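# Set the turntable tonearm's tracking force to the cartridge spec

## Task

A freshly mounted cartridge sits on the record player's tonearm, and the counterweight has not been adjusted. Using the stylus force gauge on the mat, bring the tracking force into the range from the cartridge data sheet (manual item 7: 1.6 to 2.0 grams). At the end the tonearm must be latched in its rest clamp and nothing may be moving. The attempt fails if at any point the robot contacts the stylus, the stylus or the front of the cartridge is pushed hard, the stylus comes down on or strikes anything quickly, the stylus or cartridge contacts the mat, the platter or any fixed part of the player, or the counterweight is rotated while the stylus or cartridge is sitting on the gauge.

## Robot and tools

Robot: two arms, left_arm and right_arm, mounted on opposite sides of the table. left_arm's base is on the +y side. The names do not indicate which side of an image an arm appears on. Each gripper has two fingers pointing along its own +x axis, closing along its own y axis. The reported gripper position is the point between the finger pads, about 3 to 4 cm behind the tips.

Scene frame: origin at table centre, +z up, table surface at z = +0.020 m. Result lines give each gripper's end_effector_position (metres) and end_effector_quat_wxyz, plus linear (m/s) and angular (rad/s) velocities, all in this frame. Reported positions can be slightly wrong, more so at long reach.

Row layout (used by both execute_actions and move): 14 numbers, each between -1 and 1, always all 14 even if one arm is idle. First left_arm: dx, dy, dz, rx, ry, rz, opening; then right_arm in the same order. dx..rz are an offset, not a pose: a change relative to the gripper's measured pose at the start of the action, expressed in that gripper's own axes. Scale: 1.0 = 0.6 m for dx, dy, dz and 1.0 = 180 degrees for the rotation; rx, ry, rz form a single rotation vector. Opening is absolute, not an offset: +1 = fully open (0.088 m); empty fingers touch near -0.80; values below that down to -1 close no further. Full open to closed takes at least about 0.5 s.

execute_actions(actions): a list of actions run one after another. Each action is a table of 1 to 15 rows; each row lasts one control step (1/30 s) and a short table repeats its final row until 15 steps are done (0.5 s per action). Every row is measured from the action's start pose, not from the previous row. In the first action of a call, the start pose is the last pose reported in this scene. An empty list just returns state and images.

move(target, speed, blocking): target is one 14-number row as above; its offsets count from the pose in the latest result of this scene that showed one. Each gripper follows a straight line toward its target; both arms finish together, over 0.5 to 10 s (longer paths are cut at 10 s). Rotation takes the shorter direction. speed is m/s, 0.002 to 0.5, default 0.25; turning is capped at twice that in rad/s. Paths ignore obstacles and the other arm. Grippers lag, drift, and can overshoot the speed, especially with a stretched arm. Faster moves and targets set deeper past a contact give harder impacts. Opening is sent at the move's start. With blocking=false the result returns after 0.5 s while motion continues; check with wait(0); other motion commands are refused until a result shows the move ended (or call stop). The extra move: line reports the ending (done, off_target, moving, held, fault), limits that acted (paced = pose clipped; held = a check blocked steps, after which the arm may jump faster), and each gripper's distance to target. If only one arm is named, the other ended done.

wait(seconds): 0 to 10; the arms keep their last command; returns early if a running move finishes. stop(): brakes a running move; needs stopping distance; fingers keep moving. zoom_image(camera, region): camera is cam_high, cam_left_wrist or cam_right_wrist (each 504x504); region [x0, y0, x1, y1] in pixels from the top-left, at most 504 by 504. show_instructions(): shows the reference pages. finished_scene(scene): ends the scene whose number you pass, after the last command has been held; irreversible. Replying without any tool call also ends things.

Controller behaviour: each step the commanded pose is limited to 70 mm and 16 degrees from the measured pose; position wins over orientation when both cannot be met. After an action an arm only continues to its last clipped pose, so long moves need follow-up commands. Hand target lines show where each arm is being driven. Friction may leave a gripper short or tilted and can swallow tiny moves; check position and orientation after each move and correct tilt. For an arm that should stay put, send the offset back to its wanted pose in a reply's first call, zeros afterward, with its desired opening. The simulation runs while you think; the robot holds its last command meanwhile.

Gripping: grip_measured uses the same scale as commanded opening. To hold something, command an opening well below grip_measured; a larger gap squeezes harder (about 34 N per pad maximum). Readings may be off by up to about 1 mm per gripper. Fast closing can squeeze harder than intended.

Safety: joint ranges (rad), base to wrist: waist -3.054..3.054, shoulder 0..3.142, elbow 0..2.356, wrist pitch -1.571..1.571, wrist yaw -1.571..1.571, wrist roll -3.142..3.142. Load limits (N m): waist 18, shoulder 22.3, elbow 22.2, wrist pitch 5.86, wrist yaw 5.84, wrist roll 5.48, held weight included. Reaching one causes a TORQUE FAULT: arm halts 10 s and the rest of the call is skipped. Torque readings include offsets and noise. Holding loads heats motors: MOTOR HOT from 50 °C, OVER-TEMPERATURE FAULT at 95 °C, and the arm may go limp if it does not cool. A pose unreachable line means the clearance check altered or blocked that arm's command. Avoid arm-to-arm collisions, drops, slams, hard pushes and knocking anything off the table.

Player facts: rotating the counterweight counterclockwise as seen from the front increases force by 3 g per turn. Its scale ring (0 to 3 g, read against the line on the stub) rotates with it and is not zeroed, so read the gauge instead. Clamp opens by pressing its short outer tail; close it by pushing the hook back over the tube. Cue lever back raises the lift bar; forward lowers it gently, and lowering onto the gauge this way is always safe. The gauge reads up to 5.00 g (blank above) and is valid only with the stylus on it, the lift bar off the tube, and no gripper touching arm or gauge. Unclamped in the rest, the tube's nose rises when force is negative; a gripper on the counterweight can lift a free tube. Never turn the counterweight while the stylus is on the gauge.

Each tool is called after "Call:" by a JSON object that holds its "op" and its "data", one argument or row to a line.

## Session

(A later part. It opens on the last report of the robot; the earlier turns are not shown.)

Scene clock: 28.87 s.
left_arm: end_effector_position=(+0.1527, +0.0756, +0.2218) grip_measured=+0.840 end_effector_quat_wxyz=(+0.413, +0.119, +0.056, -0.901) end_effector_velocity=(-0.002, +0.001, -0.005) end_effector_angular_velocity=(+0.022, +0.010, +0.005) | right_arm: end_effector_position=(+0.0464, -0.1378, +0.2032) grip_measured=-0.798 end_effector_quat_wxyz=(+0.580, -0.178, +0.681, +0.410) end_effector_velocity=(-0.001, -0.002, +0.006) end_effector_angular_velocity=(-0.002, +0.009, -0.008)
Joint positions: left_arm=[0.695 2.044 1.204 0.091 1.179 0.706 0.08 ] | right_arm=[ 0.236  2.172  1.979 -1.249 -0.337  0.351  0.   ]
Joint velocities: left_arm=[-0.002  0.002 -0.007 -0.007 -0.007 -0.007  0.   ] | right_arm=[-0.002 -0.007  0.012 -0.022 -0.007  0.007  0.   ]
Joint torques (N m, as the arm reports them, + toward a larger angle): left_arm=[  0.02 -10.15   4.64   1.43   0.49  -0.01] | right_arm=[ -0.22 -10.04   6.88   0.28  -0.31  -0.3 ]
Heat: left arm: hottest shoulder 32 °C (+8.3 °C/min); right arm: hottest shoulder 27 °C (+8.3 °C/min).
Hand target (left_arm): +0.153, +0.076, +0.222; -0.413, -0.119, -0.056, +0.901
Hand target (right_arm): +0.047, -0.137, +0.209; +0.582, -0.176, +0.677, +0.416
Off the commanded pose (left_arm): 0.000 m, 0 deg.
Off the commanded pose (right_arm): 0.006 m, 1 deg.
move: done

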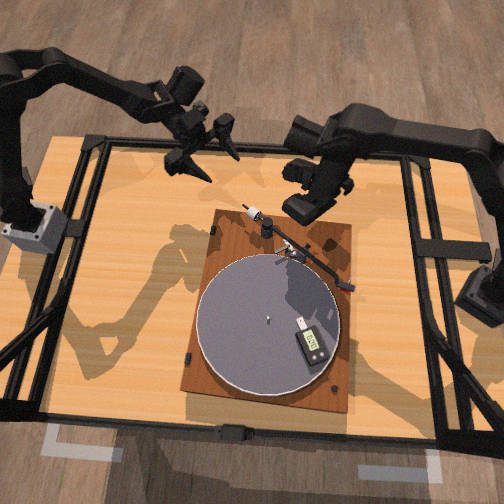

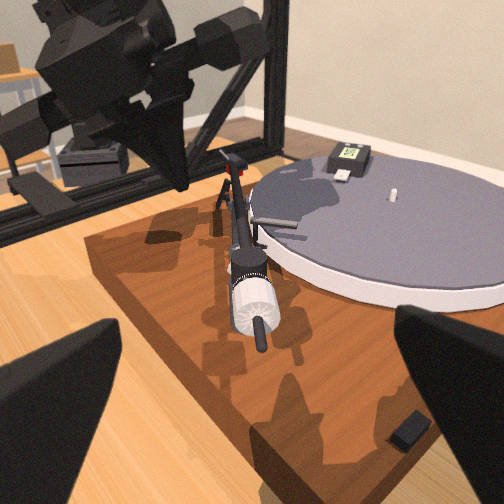

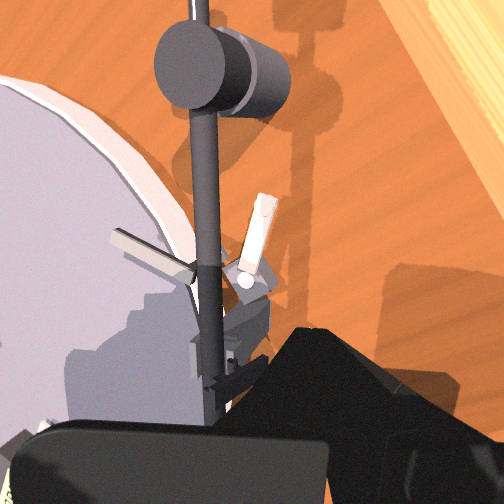

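Call:
{"op": "move", "data": {
  "target": [0,0,0,0,0,0,0.84, 0.006,0.087,-0.142,0,0,-0.115,-0.5],
  "speed": 0.15
}}

Scene clock: 31.17 s.
left_arm: end_effector_position=(+0.1527, +0.0756, +0.2218) grip_measured=+0.840 end_effector_quat_wxyz=(+0.413, +0.119, +0.056, -0.901) end_effector_velocity=(-0.004, +0.001, -0.003) end_effector_angular_velocity=(+0.008, -0.003, -0.004) | right_arm: end_effector_position=(-0.0467, -0.1719, +0.2124) grip_measured=-0.500 end_effector_quat_wxyz=(+0.640, -0.303, +0.640, +0.297) end_effector_velocity=(+0.002, -0.004, +0.002) end_effector_angular_velocity=(-0.018, -0.006, +0.020)
Joint positions: left_arm=[0.695 2.044 1.204 0.091 1.179 0.706 0.08 ] | right_arm=[ 0.551  2.098  1.941 -1.421  0.003  0.641  0.015]
Joint velocities: left_arm=[-0.007 -0.002 -0.007 -0.007 -0.007  0.007  0.   ] | right_arm=[-0.002 -0.002  0.002 -0.022  0.007 -0.022 -0.   ]
Joint torques (N m, as the arm reports them, + toward a larger angle): left_arm=[  0.03 -10.14   4.63   1.43   0.5   -0.01] | right_arm=[ 0.05 -9.33  6.59  0.1   0.09  0.25]
Heat: left arm: hottest shoulder 32 °C (+7.7 °C/min); right arm: hottest shoulder 28 °C (+9.6 °C/min).
Hand target (left_arm): +0.153, +0.076, +0.222; -0.413, -0.119, -0.056, +0.901
Hand target (right_arm): -0.046, -0.171, +0.217; +0.644, -0.298, +0.638, +0.299
Off the commanded pose (left_arm): 0.000 m, 0 deg.
Off the commanded pose (right_arm): 0.005 m, 1 deg.
move: done

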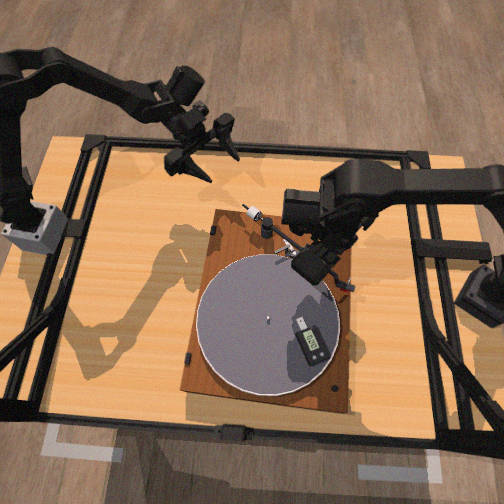

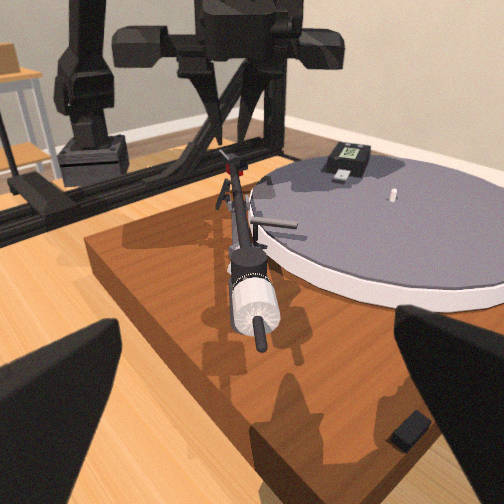

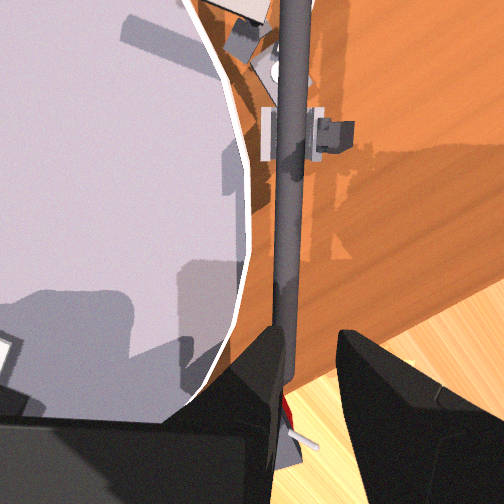

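Call:
{"op": "move", "data": {
  "target": [0,0,0,0,0,0,0.84, 0.094,0.005,0,0,0,0,-0.3],
  "speed": 0.08
}}

Scene clock: 32.80 s.
left_arm: end_effector_position=(+0.1527, +0.0756, +0.2218) grip_measured=+0.840 end_effector_quat_wxyz=(+0.413, +0.119, +0.056, -0.901) end_effector_velocity=(-0.002, +0.001, -0.005) end_effector_angular_velocity=(+0.022, +0.010, +0.005) | right_arm: end_effector_position=(-0.0473, -0.1679, +0.1639) grip_measured=-0.300 end_effector_quat_wxyz=(+0.644, -0.297, +0.636, +0.304) end_effector_velocity=(+0.002, -0.000, +0.001) end_effector_angular_velocity=(+0.007, -0.008, -0.010)
Joint positions: left_arm=[0.695 2.044 1.204 0.091 1.179 0.706 0.08 ] | right_arm=[ 0.554  2.098  1.748 -1.207  0.004  0.642  0.024]
Joint velocities: left_arm=[-0.002  0.002 -0.007 -0.007 -0.007 -0.007 -0.   ] | right_arm=[-0.002 -0.007 -0.007  0.007  0.007  0.007 -0.   ]
Joint torques (N m, as the arm reports them, + toward a larger angle): left_arm=[  0.   -10.14   4.63   1.43   0.48  -0.01] | right_arm=[ 0.25 -7.59  4.17  0.43  0.    0.14]
Heat: left arm: hottest shoulder 32 °C (+7.3 °C/min); right arm: hottest shoulder 28 °C (+9.1 °C/min).
Hand target (left_arm): +0.153, +0.076, +0.222; -0.413, -0.119, -0.056, +0.901
Hand target (right_arm): -0.049, -0.171, +0.156; +0.640, -0.303, +0.641, +0.297
Off the commanded pose (left_arm): 0.000 m, 0 deg.
Off the commanded pose (right_arm): 0.008 m, 1 deg.
move: done

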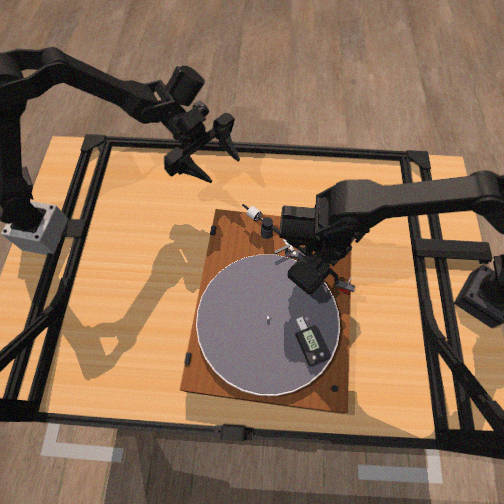

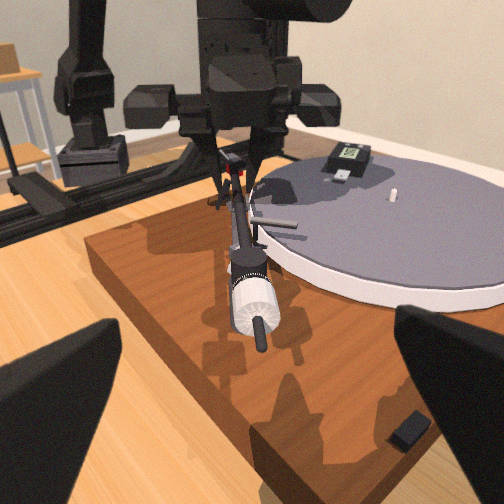

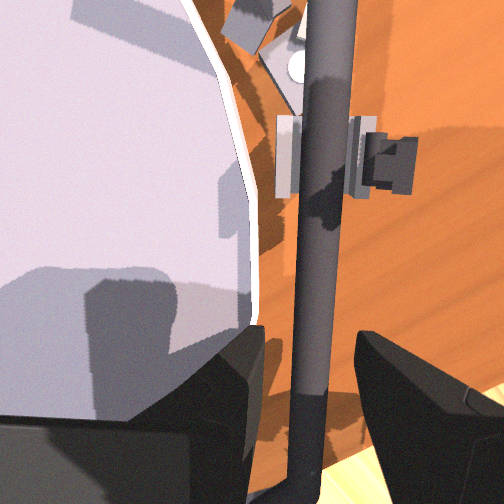

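Centred. Grip and lift.

Call:
{"op": "move", "data": {
  "target": [0,0,0,0,0,0,0.84, 0,0,0,0,0,0,-0.65]
}}

Call:
{"op": "move", "data": {
  "target": [0,0,0,0,0,0,0.84, -0.038,0.002,0,0,0,0,-0.65],
  "speed": 0.03
}}

Scene clock: 34.03 s.
left_arm: end_effector_position=(+0.1527, +0.0756, +0.2218) grip_measured=+0.840 end_effector_quat_wxyz=(+0.413, +0.119, +0.056, -0.901) end_effector_velocity=(-0.001, +0.000, -0.003) end_effector_angular_velocity=(+0.035, +0.024, +0.009) | right_arm: end_effector_position=(-0.0478, -0.1676, +0.1637) grip_measured=-0.615 end_effector_quat_wxyz=(+0.643, -0.297, +0.636, +0.305) end_effector_velocity=(-0.000, -0.002, +0.000) end_effector_angular_velocity=(-0.007, +0.007, +0.020)
Joint positions: left_arm=[0.695 2.044 1.204 0.091 1.179 0.706 0.08 ] | right_arm=[ 0.555  2.098  1.747 -1.206  0.004  0.641  0.009]
Joint velocities: left_arm=[-0.002  0.002  0.002 -0.022 -0.007 -0.022 -0.   ] | right_arm=[-0.002 -0.002 -0.002 -0.007 -0.007 -0.022 -0.001]
Joint torques (N m, as the arm reports them, + toward a larger angle): left_arm=[  0.01 -10.15   4.65   1.43   0.49   0.  ] | right_arm=[ 0.17 -8.74  5.7   0.1   0.05  0.  ]
Heat: left arm: hottest shoulder 32 °C (+7.1 °C/min); right arm: hottest shoulder 28 °C (+8.8 °C/min).
Hand target (left_arm): +0.153, +0.076, +0.222; -0.413, -0.119, -0.056, +0.901
Hand target (right_arm): -0.047, -0.168, +0.164; +0.644, -0.297, +0.637, +0.304
Off the commanded pose (left_arm): 0.000 m, 0 deg.
Off the commanded pose (right_arm): 0.001 m, 0 deg.
move: done

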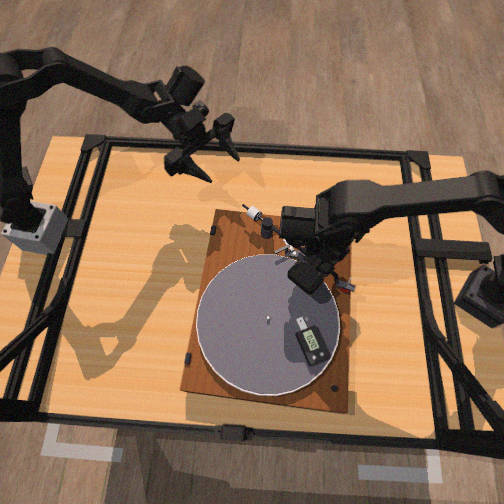

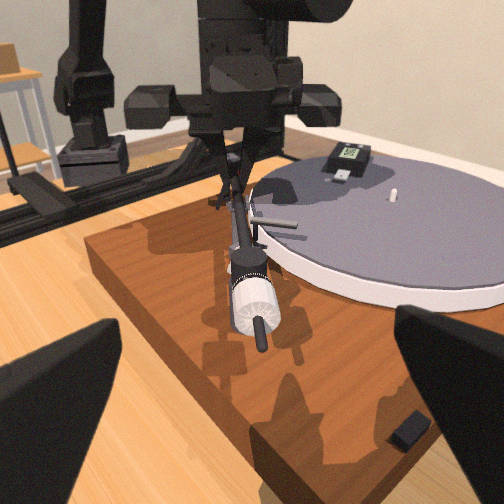

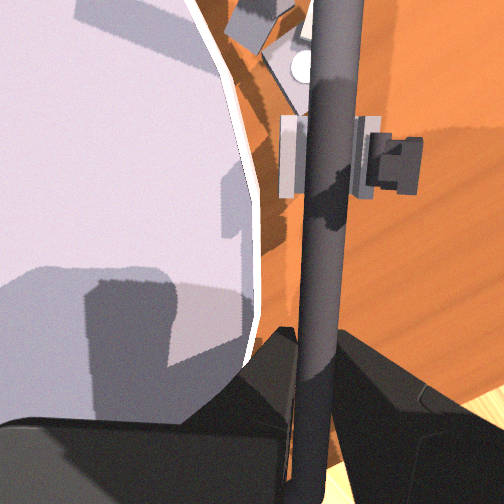

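Scene clock: 35.10 s.
left_arm: end_effector_position=(+0.1527, +0.0756, +0.2218) grip_measured=+0.840 end_effector_quat_wxyz=(+0.413, +0.119, +0.056, -0.901) end_effector_velocity=(-0.000, -0.001, +0.000) end_effector_angular_velocity=(-0.008, -0.013, +0.001) | right_arm: end_effector_position=(-0.0479, -0.1667, +0.1814) grip_measured=-0.617 end_effector_quat_wxyz=(+0.643, -0.299, +0.636, +0.306) end_effector_velocity=(+0.002, -0.003, +0.003) end_effector_angular_velocity=(-0.013, -0.007, +0.005)
Joint positions: left_arm=[0.695 2.044 1.204 0.091 1.179 0.706 0.08 ] | right_arm=[ 0.555  2.098  1.818 -1.278  0.004  0.638  0.009]
Joint velocities: left_arm=[-0.002 -0.002 -0.002  0.007 -0.007  0.007  0.   ] | right_arm=[-0.002 -0.002  0.007 -0.022  0.007 -0.007 -0.   ]
Joint torques (N m, as the arm reports them, + toward a larger angle): left_arm=[  0.06 -10.15   4.64   1.42   0.49  -0.01] | right_arm=[ 0.18 -9.26  6.96 -0.84  0.03  0.17]
Heat: left arm: hottest shoulder 33 °C (+8.5 °C/min); right arm: hottest shoulder 28 °C (+8.5 °C/min).
Hand target (left_arm): +0.153, +0.076, +0.222; -0.413, -0.119, -0.056, +0.901
Hand target (right_arm): -0.049, -0.167, +0.187; +0.644, -0.297, +0.636, +0.305
Off the commanded pose (left_arm): 0.000 m, 0 deg.
Off the commanded pose (right_arm): 0.005 m, 0 deg.
move: done

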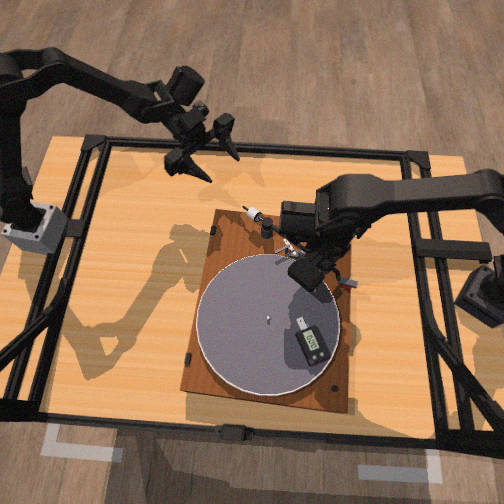

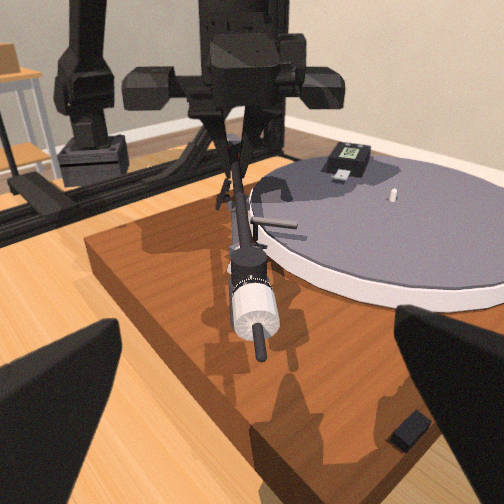

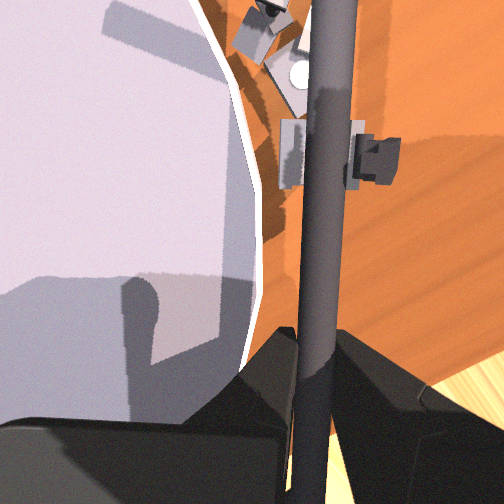

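Call:
{"op": "move", "data": {
  "target": [0,0,0,0,0,0,0.84, -0.006,0.08,0.016,0.11,0,0,-0.65],
  "speed": 0.1
}}

Scene clock: 37.50 s.
left_arm: end_effector_position=(+0.1527, +0.0756, +0.2218) grip_measured=+0.840 end_effector_quat_wxyz=(+0.413, +0.119, +0.056, -0.901) end_effector_velocity=(-0.001, +0.003, -0.001) end_effector_angular_velocity=(+0.012, +0.016, -0.001) | right_arm: end_effector_position=(-0.0815, -0.1296, +0.1863) grip_measured=-0.617 end_effector_quat_wxyz=(+0.680, -0.188, +0.679, +0.201) end_effector_velocity=(+0.002, -0.002, +0.002) end_effector_angular_velocity=(-0.012, -0.008, -0.010)
Joint positions: left_arm=[0.695 2.044 1.204 0.091 1.179 0.706 0.08 ] | right_arm=[ 0.633  2.266  2.106 -1.393 -0.003  1.041  0.009]
Joint velocities: left_arm=[ 0.002 -0.002 -0.007 -0.007  0.007 -0.007 -0.   ] | right_arm=[-0.002  0.002  0.012 -0.022  0.007  0.007  0.   ]
Joint torques (N m, as the arm reports them, + toward a larger angle): left_arm=[  0.03 -10.13   4.63   1.43   0.49  -0.01] | right_arm=[-0.37 -8.77  6.83 -0.32  0.29  0.57]
Heat: left arm: hottest shoulder 33 °C (+8.0 °C/min); right arm: hottest shoulder 28 °C (+8.0 °C/min).
Hand target (left_arm): +0.153, +0.076, +0.222; -0.413, -0.119, -0.056, +0.901
Hand target (right_arm): -0.079, -0.129, +0.186; +0.685, -0.184, +0.679, +0.192
Off the commanded pose (left_arm): 0.000 m, 0 deg.
Off the commanded pose (right_arm): 0.003 m, 1 deg.
move: done

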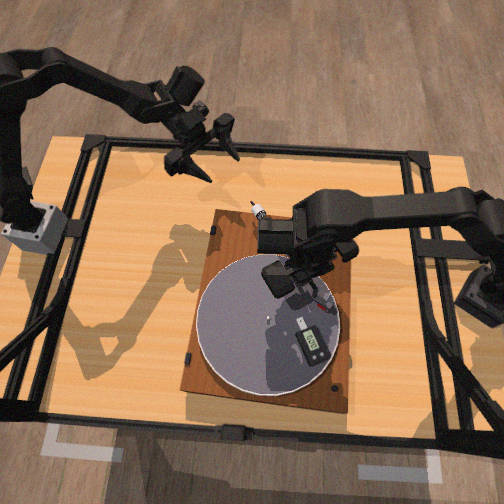

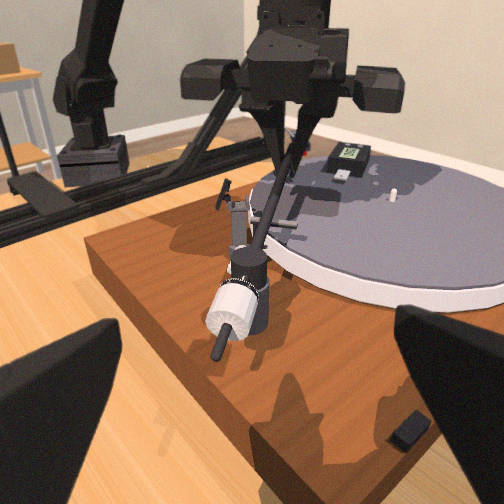

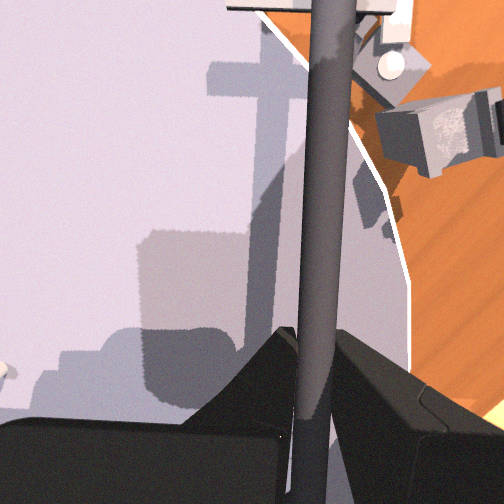

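Call:
{"op": "move", "data": {
  "target": [0,0,0,0,0,0,0.84, 0.033,0,0,0,0,0,-0.65],
  "speed": 0.025
}}

Call:
{"op": "zoom_image", "data": {
  "camera": "cam_left_wrist",
  "region": [200,110,400,270]
}}

Scene clock: 39.07 s.
left_arm: end_effector_position=(+0.1527, +0.0756, +0.2218) grip_measured=+0.840 end_effector_quat_wxyz=(+0.413, +0.119, +0.056, -0.901) end_effector_velocity=(-0.000, +0.000, -0.004) end_effector_angular_velocity=(+0.023, -0.001, +0.016) | right_arm: end_effector_position=(-0.0843, -0.1273, +0.1718) grip_measured=-0.620 end_effector_quat_wxyz=(+0.681, -0.186, +0.678, +0.206) end_effector_velocity=(-0.002, -0.002, -0.001) end_effector_angular_velocity=(-0.003, +0.022, +0.006)
Joint positions: left_arm=[0.695 2.044 1.204 0.091 1.179 0.706 0.08 ] | right_arm=[ 0.639  2.262  2.043 -1.323 -0.003  1.043  0.009]
Joint velocities: left_arm=[-0.002 -0.002 -0.007 -0.007 -0.022 -0.007 -0.   ] | right_arm=[-0.002 -0.007 -0.017  0.007 -0.022 -0.007 -0.   ]
Joint torques (N m, as the arm reports them, + toward a larger angle): left_arm=[  0.01 -10.16   4.64   1.43   0.49  -0.01] | right_arm=[-0.57 -9.68  3.8   1.02  0.07 -0.1 ]
Heat: left arm: hottest shoulder 33 °C (+7.7 °C/min); right arm: hottest shoulder 28 °C (+7.7 °C/min).
Hand target (left_arm): +0.153, +0.076, +0.222; -0.413, -0.119, -0.056, +0.901
Hand target (right_arm): -0.082, -0.129, +0.167; +0.680, -0.188, +0.679, +0.201
Off the commanded pose (left_arm): 0.000 m, 0 deg.
Off the commanded pose (right_arm): 0.006 m, 1 deg.
move: done

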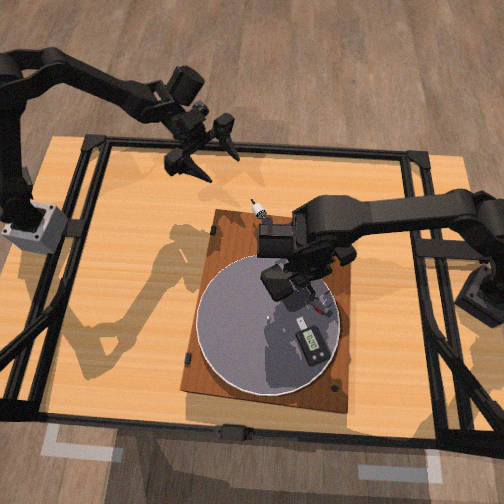

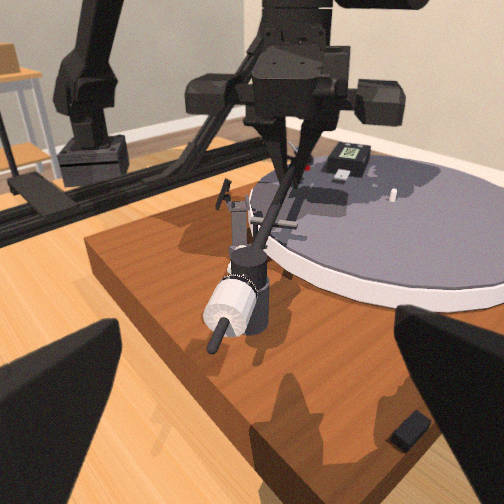

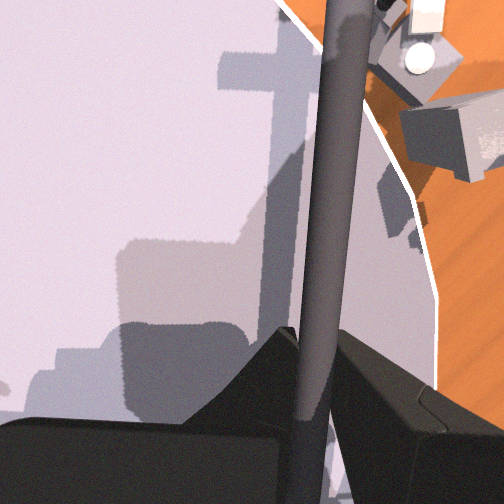

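Region (200, 110, 400, 270) of cam_left_wrist's 504x504 image, scaled by 2.520, with more detail than that image has; it fills the top 403 rows of this view, and the rest is white.

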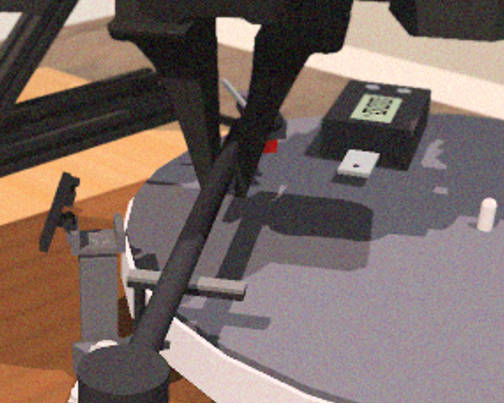

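Call:
{"op": "move", "data": {
  "target": [0,0,0,0,0,0,0.84, 0,0,0,0,0,0,-0.5]
}}

Call:
{"op": "move", "data": {
  "target": [0,0,0,0,0,0,0.84, 0.004,0.036,0.008,0.05,0,0.03,-0.5],
  "speed": 0.05
}}

Call:
{"op": "zoom_image", "data": {
  "camera": "cam_left_wrist",
  "region": [240,110,420,250]
}}

Call:
{"op": "zoom_image", "data": {
  "camera": "cam_high",
  "region": [260,270,360,370]
}}

Scene clock: 40.67 s.
left_arm: end_effector_position=(+0.1527, +0.0756, +0.2218) grip_measured=+0.840 end_effector_quat_wxyz=(+0.413, +0.119, +0.056, -0.901) end_effector_velocity=(+0.002, -0.000, +0.000) end_effector_angular_velocity=(+0.009, +0.002, +0.010) | right_arm: end_effector_position=(-0.0843, -0.1270, +0.1717) grip_measured=-0.500 end_effector_quat_wxyz=(+0.681, -0.185, +0.678, +0.207) end_effector_velocity=(+0.000, -0.003, -0.001) end_effector_angular_velocity=(-0.012, +0.007, +0.005)
Joint positions: left_arm=[0.695 2.044 1.204 0.091 1.179 0.706 0.08 ] | right_arm=[ 0.639  2.262  2.042 -1.32  -0.003  1.043  0.014]
Joint velocities: left_arm=[ 0.002 -0.002  0.002 -0.007 -0.007 -0.007 -0.   ] | right_arm=[-0.002 -0.002 -0.007 -0.007 -0.007 -0.007 -0.   ]
Joint torques (N m, as the arm reports them, + toward a larger angle): left_arm=[ -0.01 -10.16   4.63   1.44   0.5   -0.01] | right_arm=[-0.01 -9.64  5.88  0.08  0.05 -0.02]
Heat: left arm: hottest shoulder 33 °C (+7.4 °C/min); right arm: hottest shoulder 29 °C (+8.9 °C/min).
Hand target (left_arm): +0.153, +0.076, +0.222; -0.413, -0.119, -0.056, +0.901
Hand target (right_arm): -0.084, -0.127, +0.172; +0.681, -0.186, +0.678, +0.206
Off the commanded pose (left_arm): 0.000 m, 0 deg.
Off the commanded pose (right_arm): 0.000 m, 0 deg.
move: done

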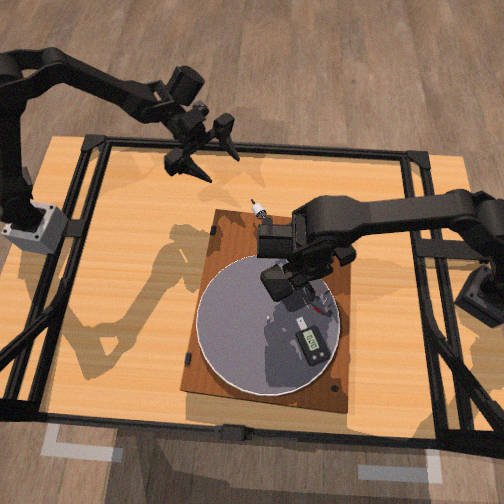

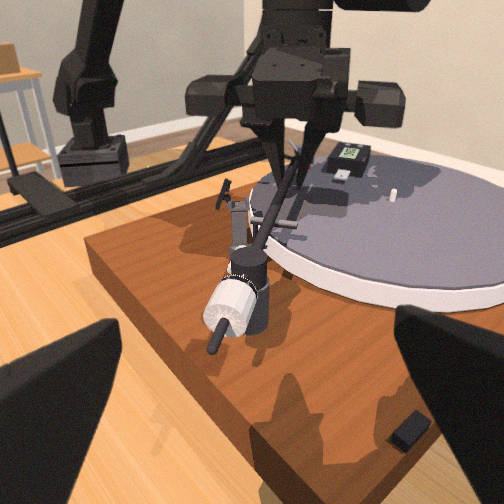

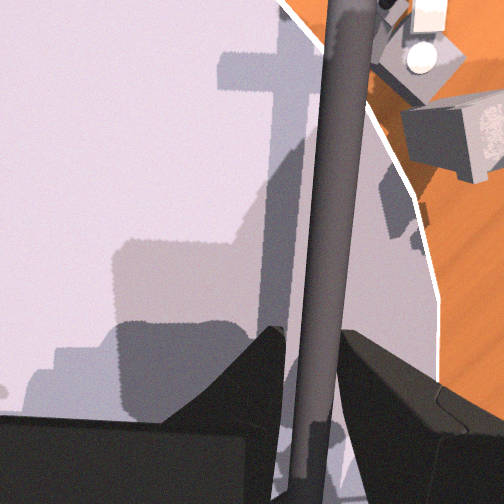

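Scene clock: 42.73 s.
left_arm: end_effector_position=(+0.1526, +0.0757, +0.2217) grip_measured=+0.840 end_effector_quat_wxyz=(+0.413, +0.119, +0.056, -0.901) end_effector_velocity=(+0.000, +0.001, +0.002) end_effector_angular_velocity=(-0.004, +0.006, -0.001) | right_arm: end_effector_position=(-0.0906, -0.1085, +0.1731) grip_measured=-0.500 end_effector_quat_wxyz=(+0.684, -0.101, +0.698, +0.186) end_effector_velocity=(-0.002, +0.001, +0.001) end_effector_angular_velocity=(+0.007, +0.021, +0.007)
Joint positions: left_arm=[0.695 2.044 1.204 0.091 1.179 0.706 0.08 ] | right_arm=[ 0.639  2.262  2.042 -1.235 -0.041  1.197  0.015]
Joint velocities: left_arm=[ 0.002 -0.002 -0.002  0.007  0.007 -0.007 -0.   ] | right_arm=[-0.002 -0.002 -0.002  0.007 -0.022 -0.007 -0.   ]
Joint torques (N m, as the arm reports them, + toward a larger angle): left_arm=[ -0.01 -10.13   4.64   1.42   0.49  -0.01] | right_arm=[ 0.1  -8.56  6.7   0.66 -0.08  0.21]
Heat: left arm: hottest shoulder 34 °C (+8.4 °C/min); right arm: hottest shoulder 29 °C (+8.4 °C/min).
Hand target (left_arm): +0.153, +0.076, +0.222; -0.413, -0.119, -0.056, +0.901
Hand target (right_arm): -0.092, -0.106, +0.170; +0.683, -0.099, +0.700, +0.185
Off the commanded pose (left_arm): 0.000 m, 0 deg.
Off the commanded pose (right_arm): 0.004 m, 0 deg.
move: done

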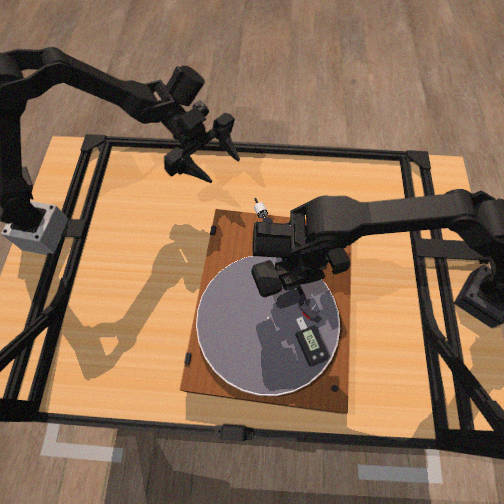

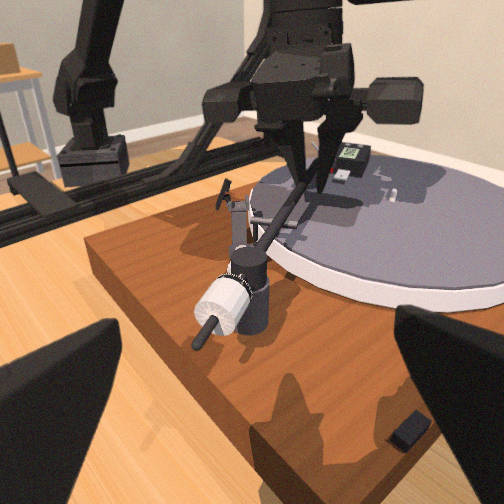

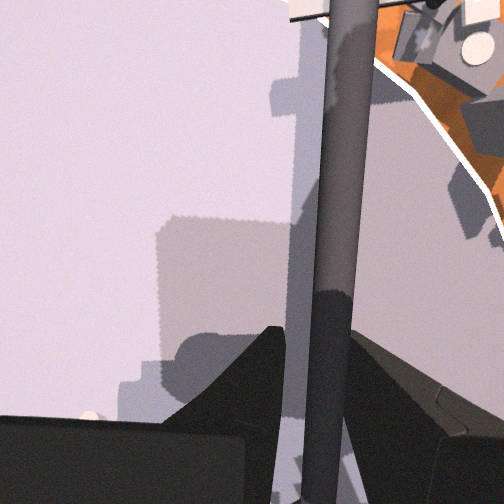

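Region (240, 110, 420, 250) of cam_left_wrist's 504x504 image, scaled by 2.800, with more detail than that image has.

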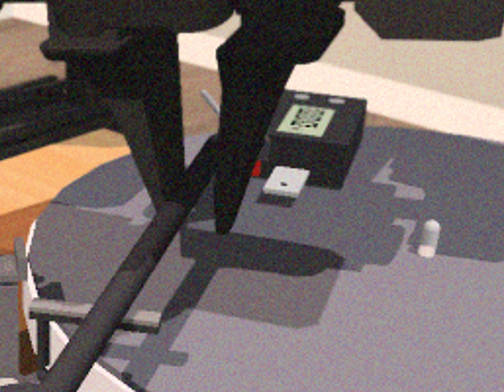

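Region (260, 270, 360, 370) of cam_high's 504x504 image, scaled by 5.040, with more detail than that image has.

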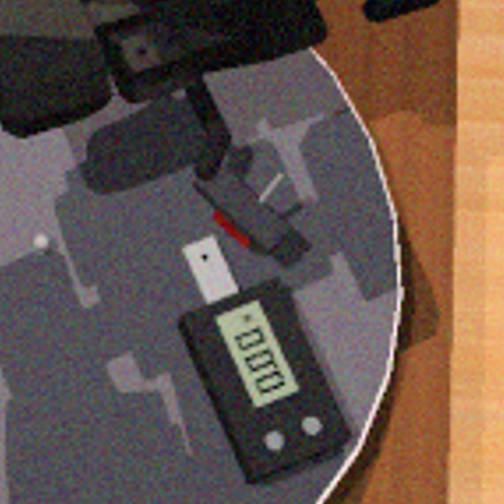

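Call:
{"op": "move", "data": {
  "target": [0,0,0,0,0,0,0.84, 0.002,0.016,0.002,0.02,0,0.017,-0.5],
  "speed": 0.03
}}

Call:
{"op": "zoom_image", "data": {
  "camera": "cam_left_wrist",
  "region": [280,130,400,210]
}}

Call:
{"op": "zoom_image", "data": {
  "camera": "cam_high",
  "region": [260,270,360,370]
}}

Scene clock: 45.03 s.
left_arm: end_effector_position=(+0.1526, +0.0757, +0.2217) grip_measured=+0.840 end_effector_quat_wxyz=(+0.413, +0.119, +0.056, -0.901) end_effector_velocity=(-0.003, -0.001, +0.002) end_effector_angular_velocity=(-0.003, -0.005, -0.000) | right_arm: end_effector_position=(-0.0932, -0.0972, +0.1736) grip_measured=-0.500 end_effector_quat_wxyz=(+0.682, -0.062, +0.704, +0.185) end_effector_velocity=(+0.000, +0.001, +0.001) end_effector_angular_velocity=(+0.008, +0.006, +0.006)
Joint positions: left_arm=[0.695 2.044 1.204 0.091 1.179 0.706 0.08 ] | right_arm=[ 0.639  2.262  2.037 -1.177 -0.056  1.256  0.015]
Joint velocities: left_arm=[-0.007 -0.007 -0.002  0.007 -0.007 -0.007 -0.   ] | right_arm=[-0.002 -0.002 -0.002  0.007 -0.007 -0.007 -0.   ]
Joint torques (N m, as the arm reports them, + toward a larger angle): left_arm=[  0.03 -10.14   4.62   1.42   0.48   0.  ] | right_arm=[ -0.08 -10.54   4.64   0.76  -0.1    0.21]
Heat: left arm: hottest shoulder 34 °C (+8.0 °C/min); right arm: hottest shoulder 29 °C (+8.0 °C/min).
Hand target (left_arm): +0.153, +0.076, +0.222; -0.413, -0.119, -0.056, +0.901
Hand target (right_arm): -0.093, -0.099, +0.173; +0.681, -0.061, +0.706, +0.182
Off the commanded pose (left_arm): 0.000 m, 0 deg.
Off the commanded pose (right_arm): 0.002 m, 0 deg.
move: done

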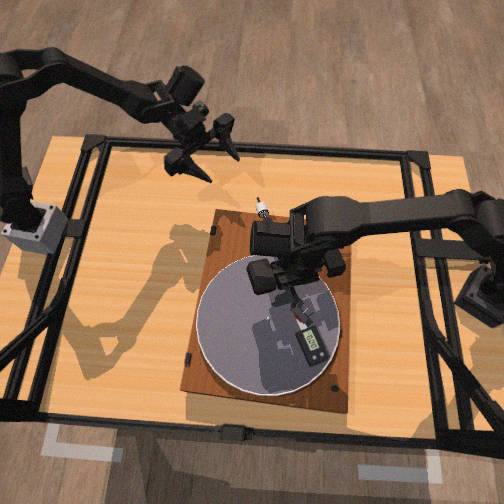

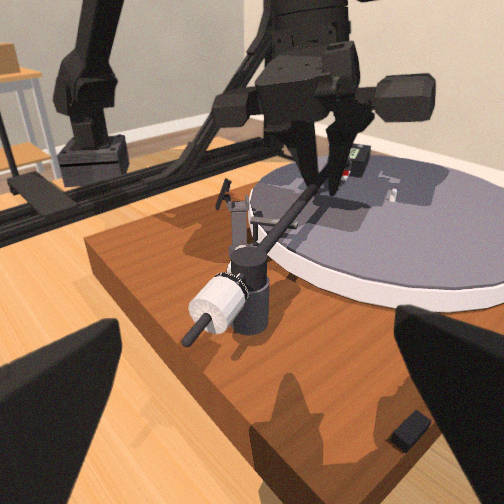

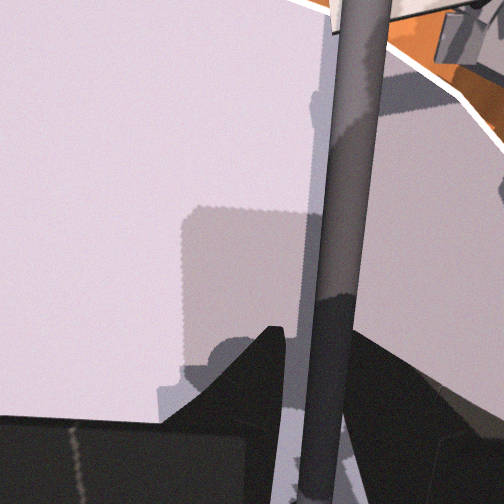

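Region (280, 130, 400, 210) of cam_left_wrist's 504x504 image, scaled by 4.200, with more detail than that image has.

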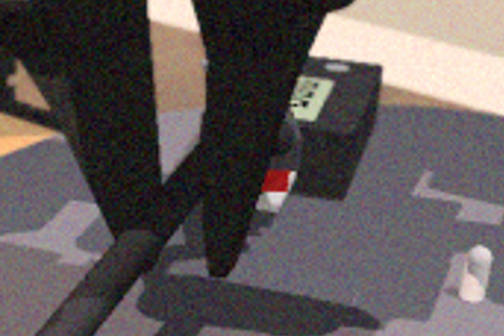

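Region (260, 270, 360, 370) of cam_high's 504x504 image, scaled by 5.040, with more detail than that image has.

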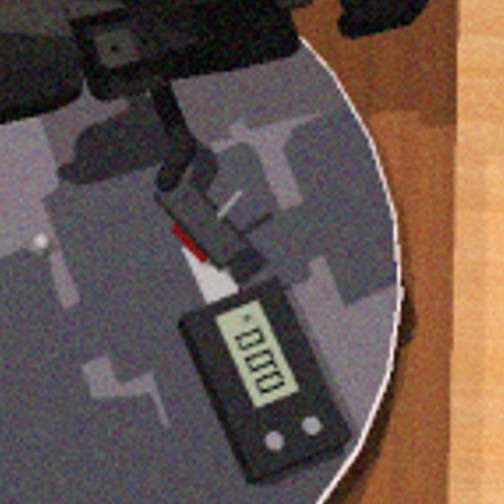

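Call:
{"op": "move", "data": {
  "target": [0,0,0,0,0,0,0.84, 0,0,0,0,0,0,0.4]
}}

Call:
{"op": "move", "data": {
  "target": [0,0,0,0,0,0,0.84, -0.09,0.005,-0.03,0,0,0,0.4],
  "speed": 0.1
}}

Call:
{"op": "zoom_image", "data": {
  "camera": "cam_left_wrist",
  "region": [290,130,390,210]
}}

Scene clock: 46.37 s.
left_arm: end_effector_position=(+0.1526, +0.0757, +0.2217) grip_measured=+0.840 end_effector_quat_wxyz=(+0.413, +0.119, +0.056, -0.901) end_effector_velocity=(-0.001, +0.000, -0.001) end_effector_angular_velocity=(+0.014, +0.011, +0.009) | right_arm: end_effector_position=(-0.0932, -0.0971, +0.1736) grip_measured=+0.399 end_effector_quat_wxyz=(+0.682, -0.062, +0.704, +0.185) end_effector_velocity=(-0.004, -0.002, +0.000) end_effector_angular_velocity=(-0.008, +0.020, +0.013)
Joint positions: left_arm=[0.695 2.044 1.204 0.091 1.179 0.706 0.08 ] | right_arm=[ 0.639  2.262  2.037 -1.177 -0.056  1.256  0.059]
Joint velocities: left_arm=[-0.002 -0.002 -0.007  0.007 -0.007 -0.022 -0.   ] | right_arm=[ 0.002 -0.002 -0.002 -0.007 -0.022 -0.007  0.001]
Joint torques (N m, as the arm reports them, + toward a larger angle): left_arm=[ -0.01 -10.16   4.62   1.43   0.49   0.  ] | right_arm=[-0.02 -9.87  5.93  0.5   0.02 -0.05]
Heat: left arm: hottest shoulder 34 °C (+7.8 °C/min); right arm: hottest shoulder 30 °C (+9.1 °C/min).
Hand target (left_arm): +0.153, +0.076, +0.222; -0.413, -0.119, -0.056, +0.901
Hand target (right_arm): -0.093, -0.097, +0.174; +0.682, -0.062, +0.704, +0.185
Off the commanded pose (left_arm): 0.000 m, 0 deg.
Off the commanded pose (right_arm): 0.000 m, 0 deg.
move: done

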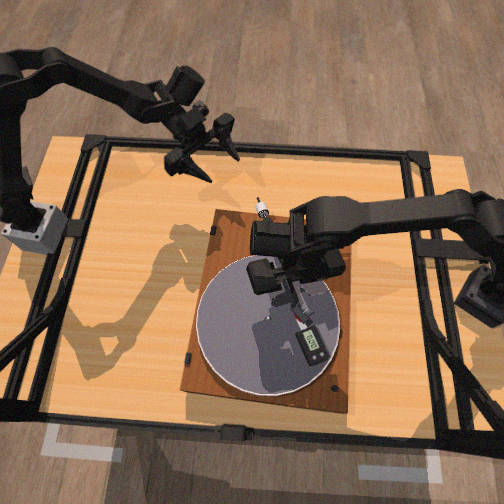

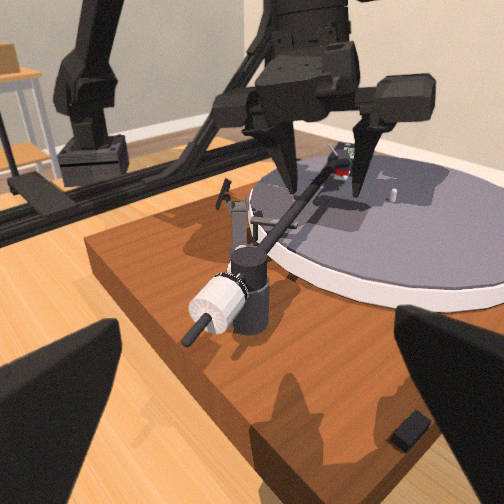

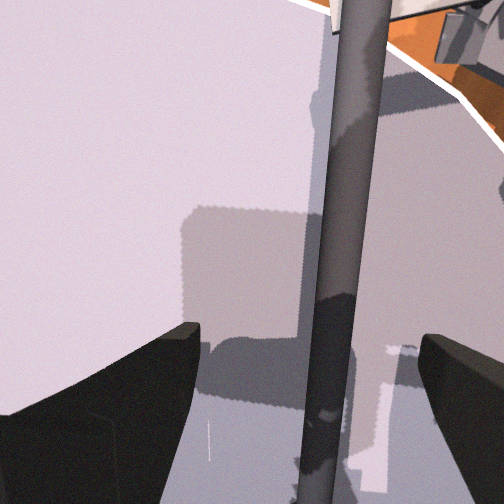

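Scene clock: 47.37 s.
left_arm: end_effector_position=(+0.1526, +0.0757, +0.2217) grip_measured=+0.840 end_effector_quat_wxyz=(+0.413, +0.119, +0.056, -0.901) end_effector_velocity=(-0.002, +0.001, -0.000) end_effector_angular_velocity=(+0.012, -0.000, +0.001) | right_arm: end_effector_position=(-0.1071, -0.1103, +0.2212) grip_measured=+0.400 end_effector_quat_wxyz=(+0.681, -0.068, +0.706, +0.182) end_effector_velocity=(+0.000, +0.000, +0.004) end_effector_angular_velocity=(+0.007, +0.007, +0.006)
Joint positions: left_arm=[0.695 2.044 1.204 0.091 1.179 0.706 0.08 ] | right_arm=[ 0.67   2.238  2.188 -1.365 -0.053  1.284  0.059]
Joint velocities: left_arm=[-0.002 -0.007 -0.002 -0.022 -0.007  0.007 -0.   ] | right_arm=[-0.002 -0.002  0.012 -0.007 -0.007 -0.007  0.   ]
Joint torques (N m, as the arm reports them, + toward a larger angle): left_arm=[  0.03 -10.16   4.62   1.44   0.49   0.  ] | right_arm=[  0.19 -10.3    6.81   0.28   0.11   0.14]
Heat: left arm: hottest shoulder 34 °C (+7.6 °C/min); right arm: hottest shoulder 30 °C (+8.9 °C/min).
Hand target (left_arm): +0.153, +0.076, +0.222; -0.413, -0.119, -0.056, +0.901
Hand target (right_arm): -0.108, -0.110, +0.227; +0.682, -0.062, +0.704, +0.185
Off the commanded pose (left_arm): 0.000 m, 0 deg.
Off the commanded pose (right_arm): 0.006 m, 1 deg.
move: done

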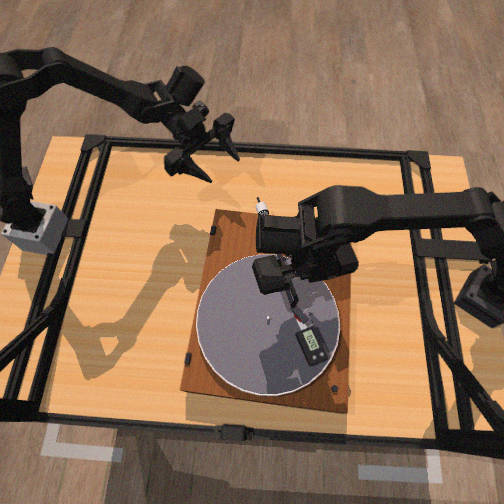

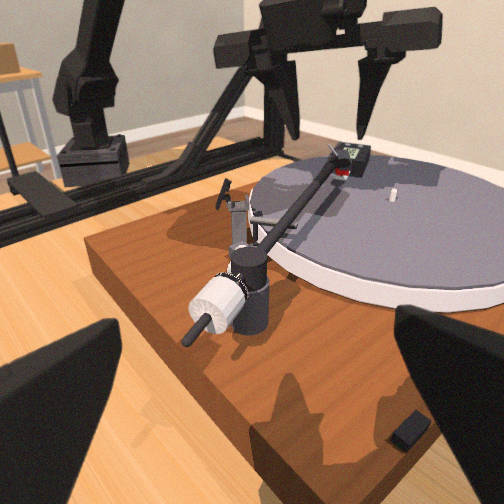

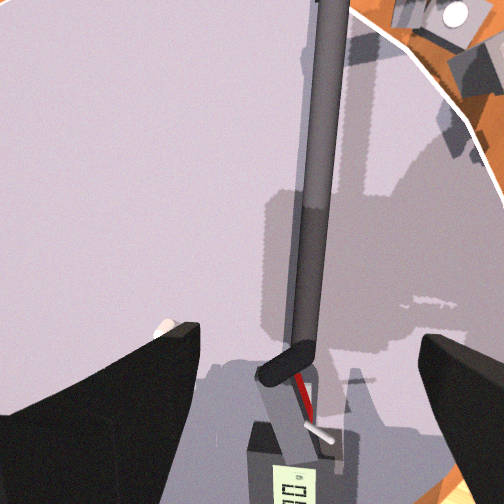

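Region (290, 130, 390, 210) of cam_left_wrist's 504x504 image, scaled by 5.040, with more detail than that image has; it fills the top 403 rows of this view, and the rest is white.

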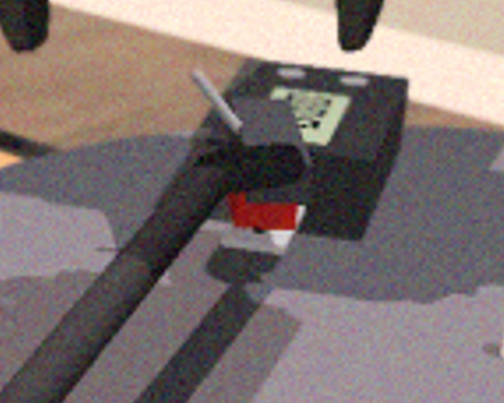

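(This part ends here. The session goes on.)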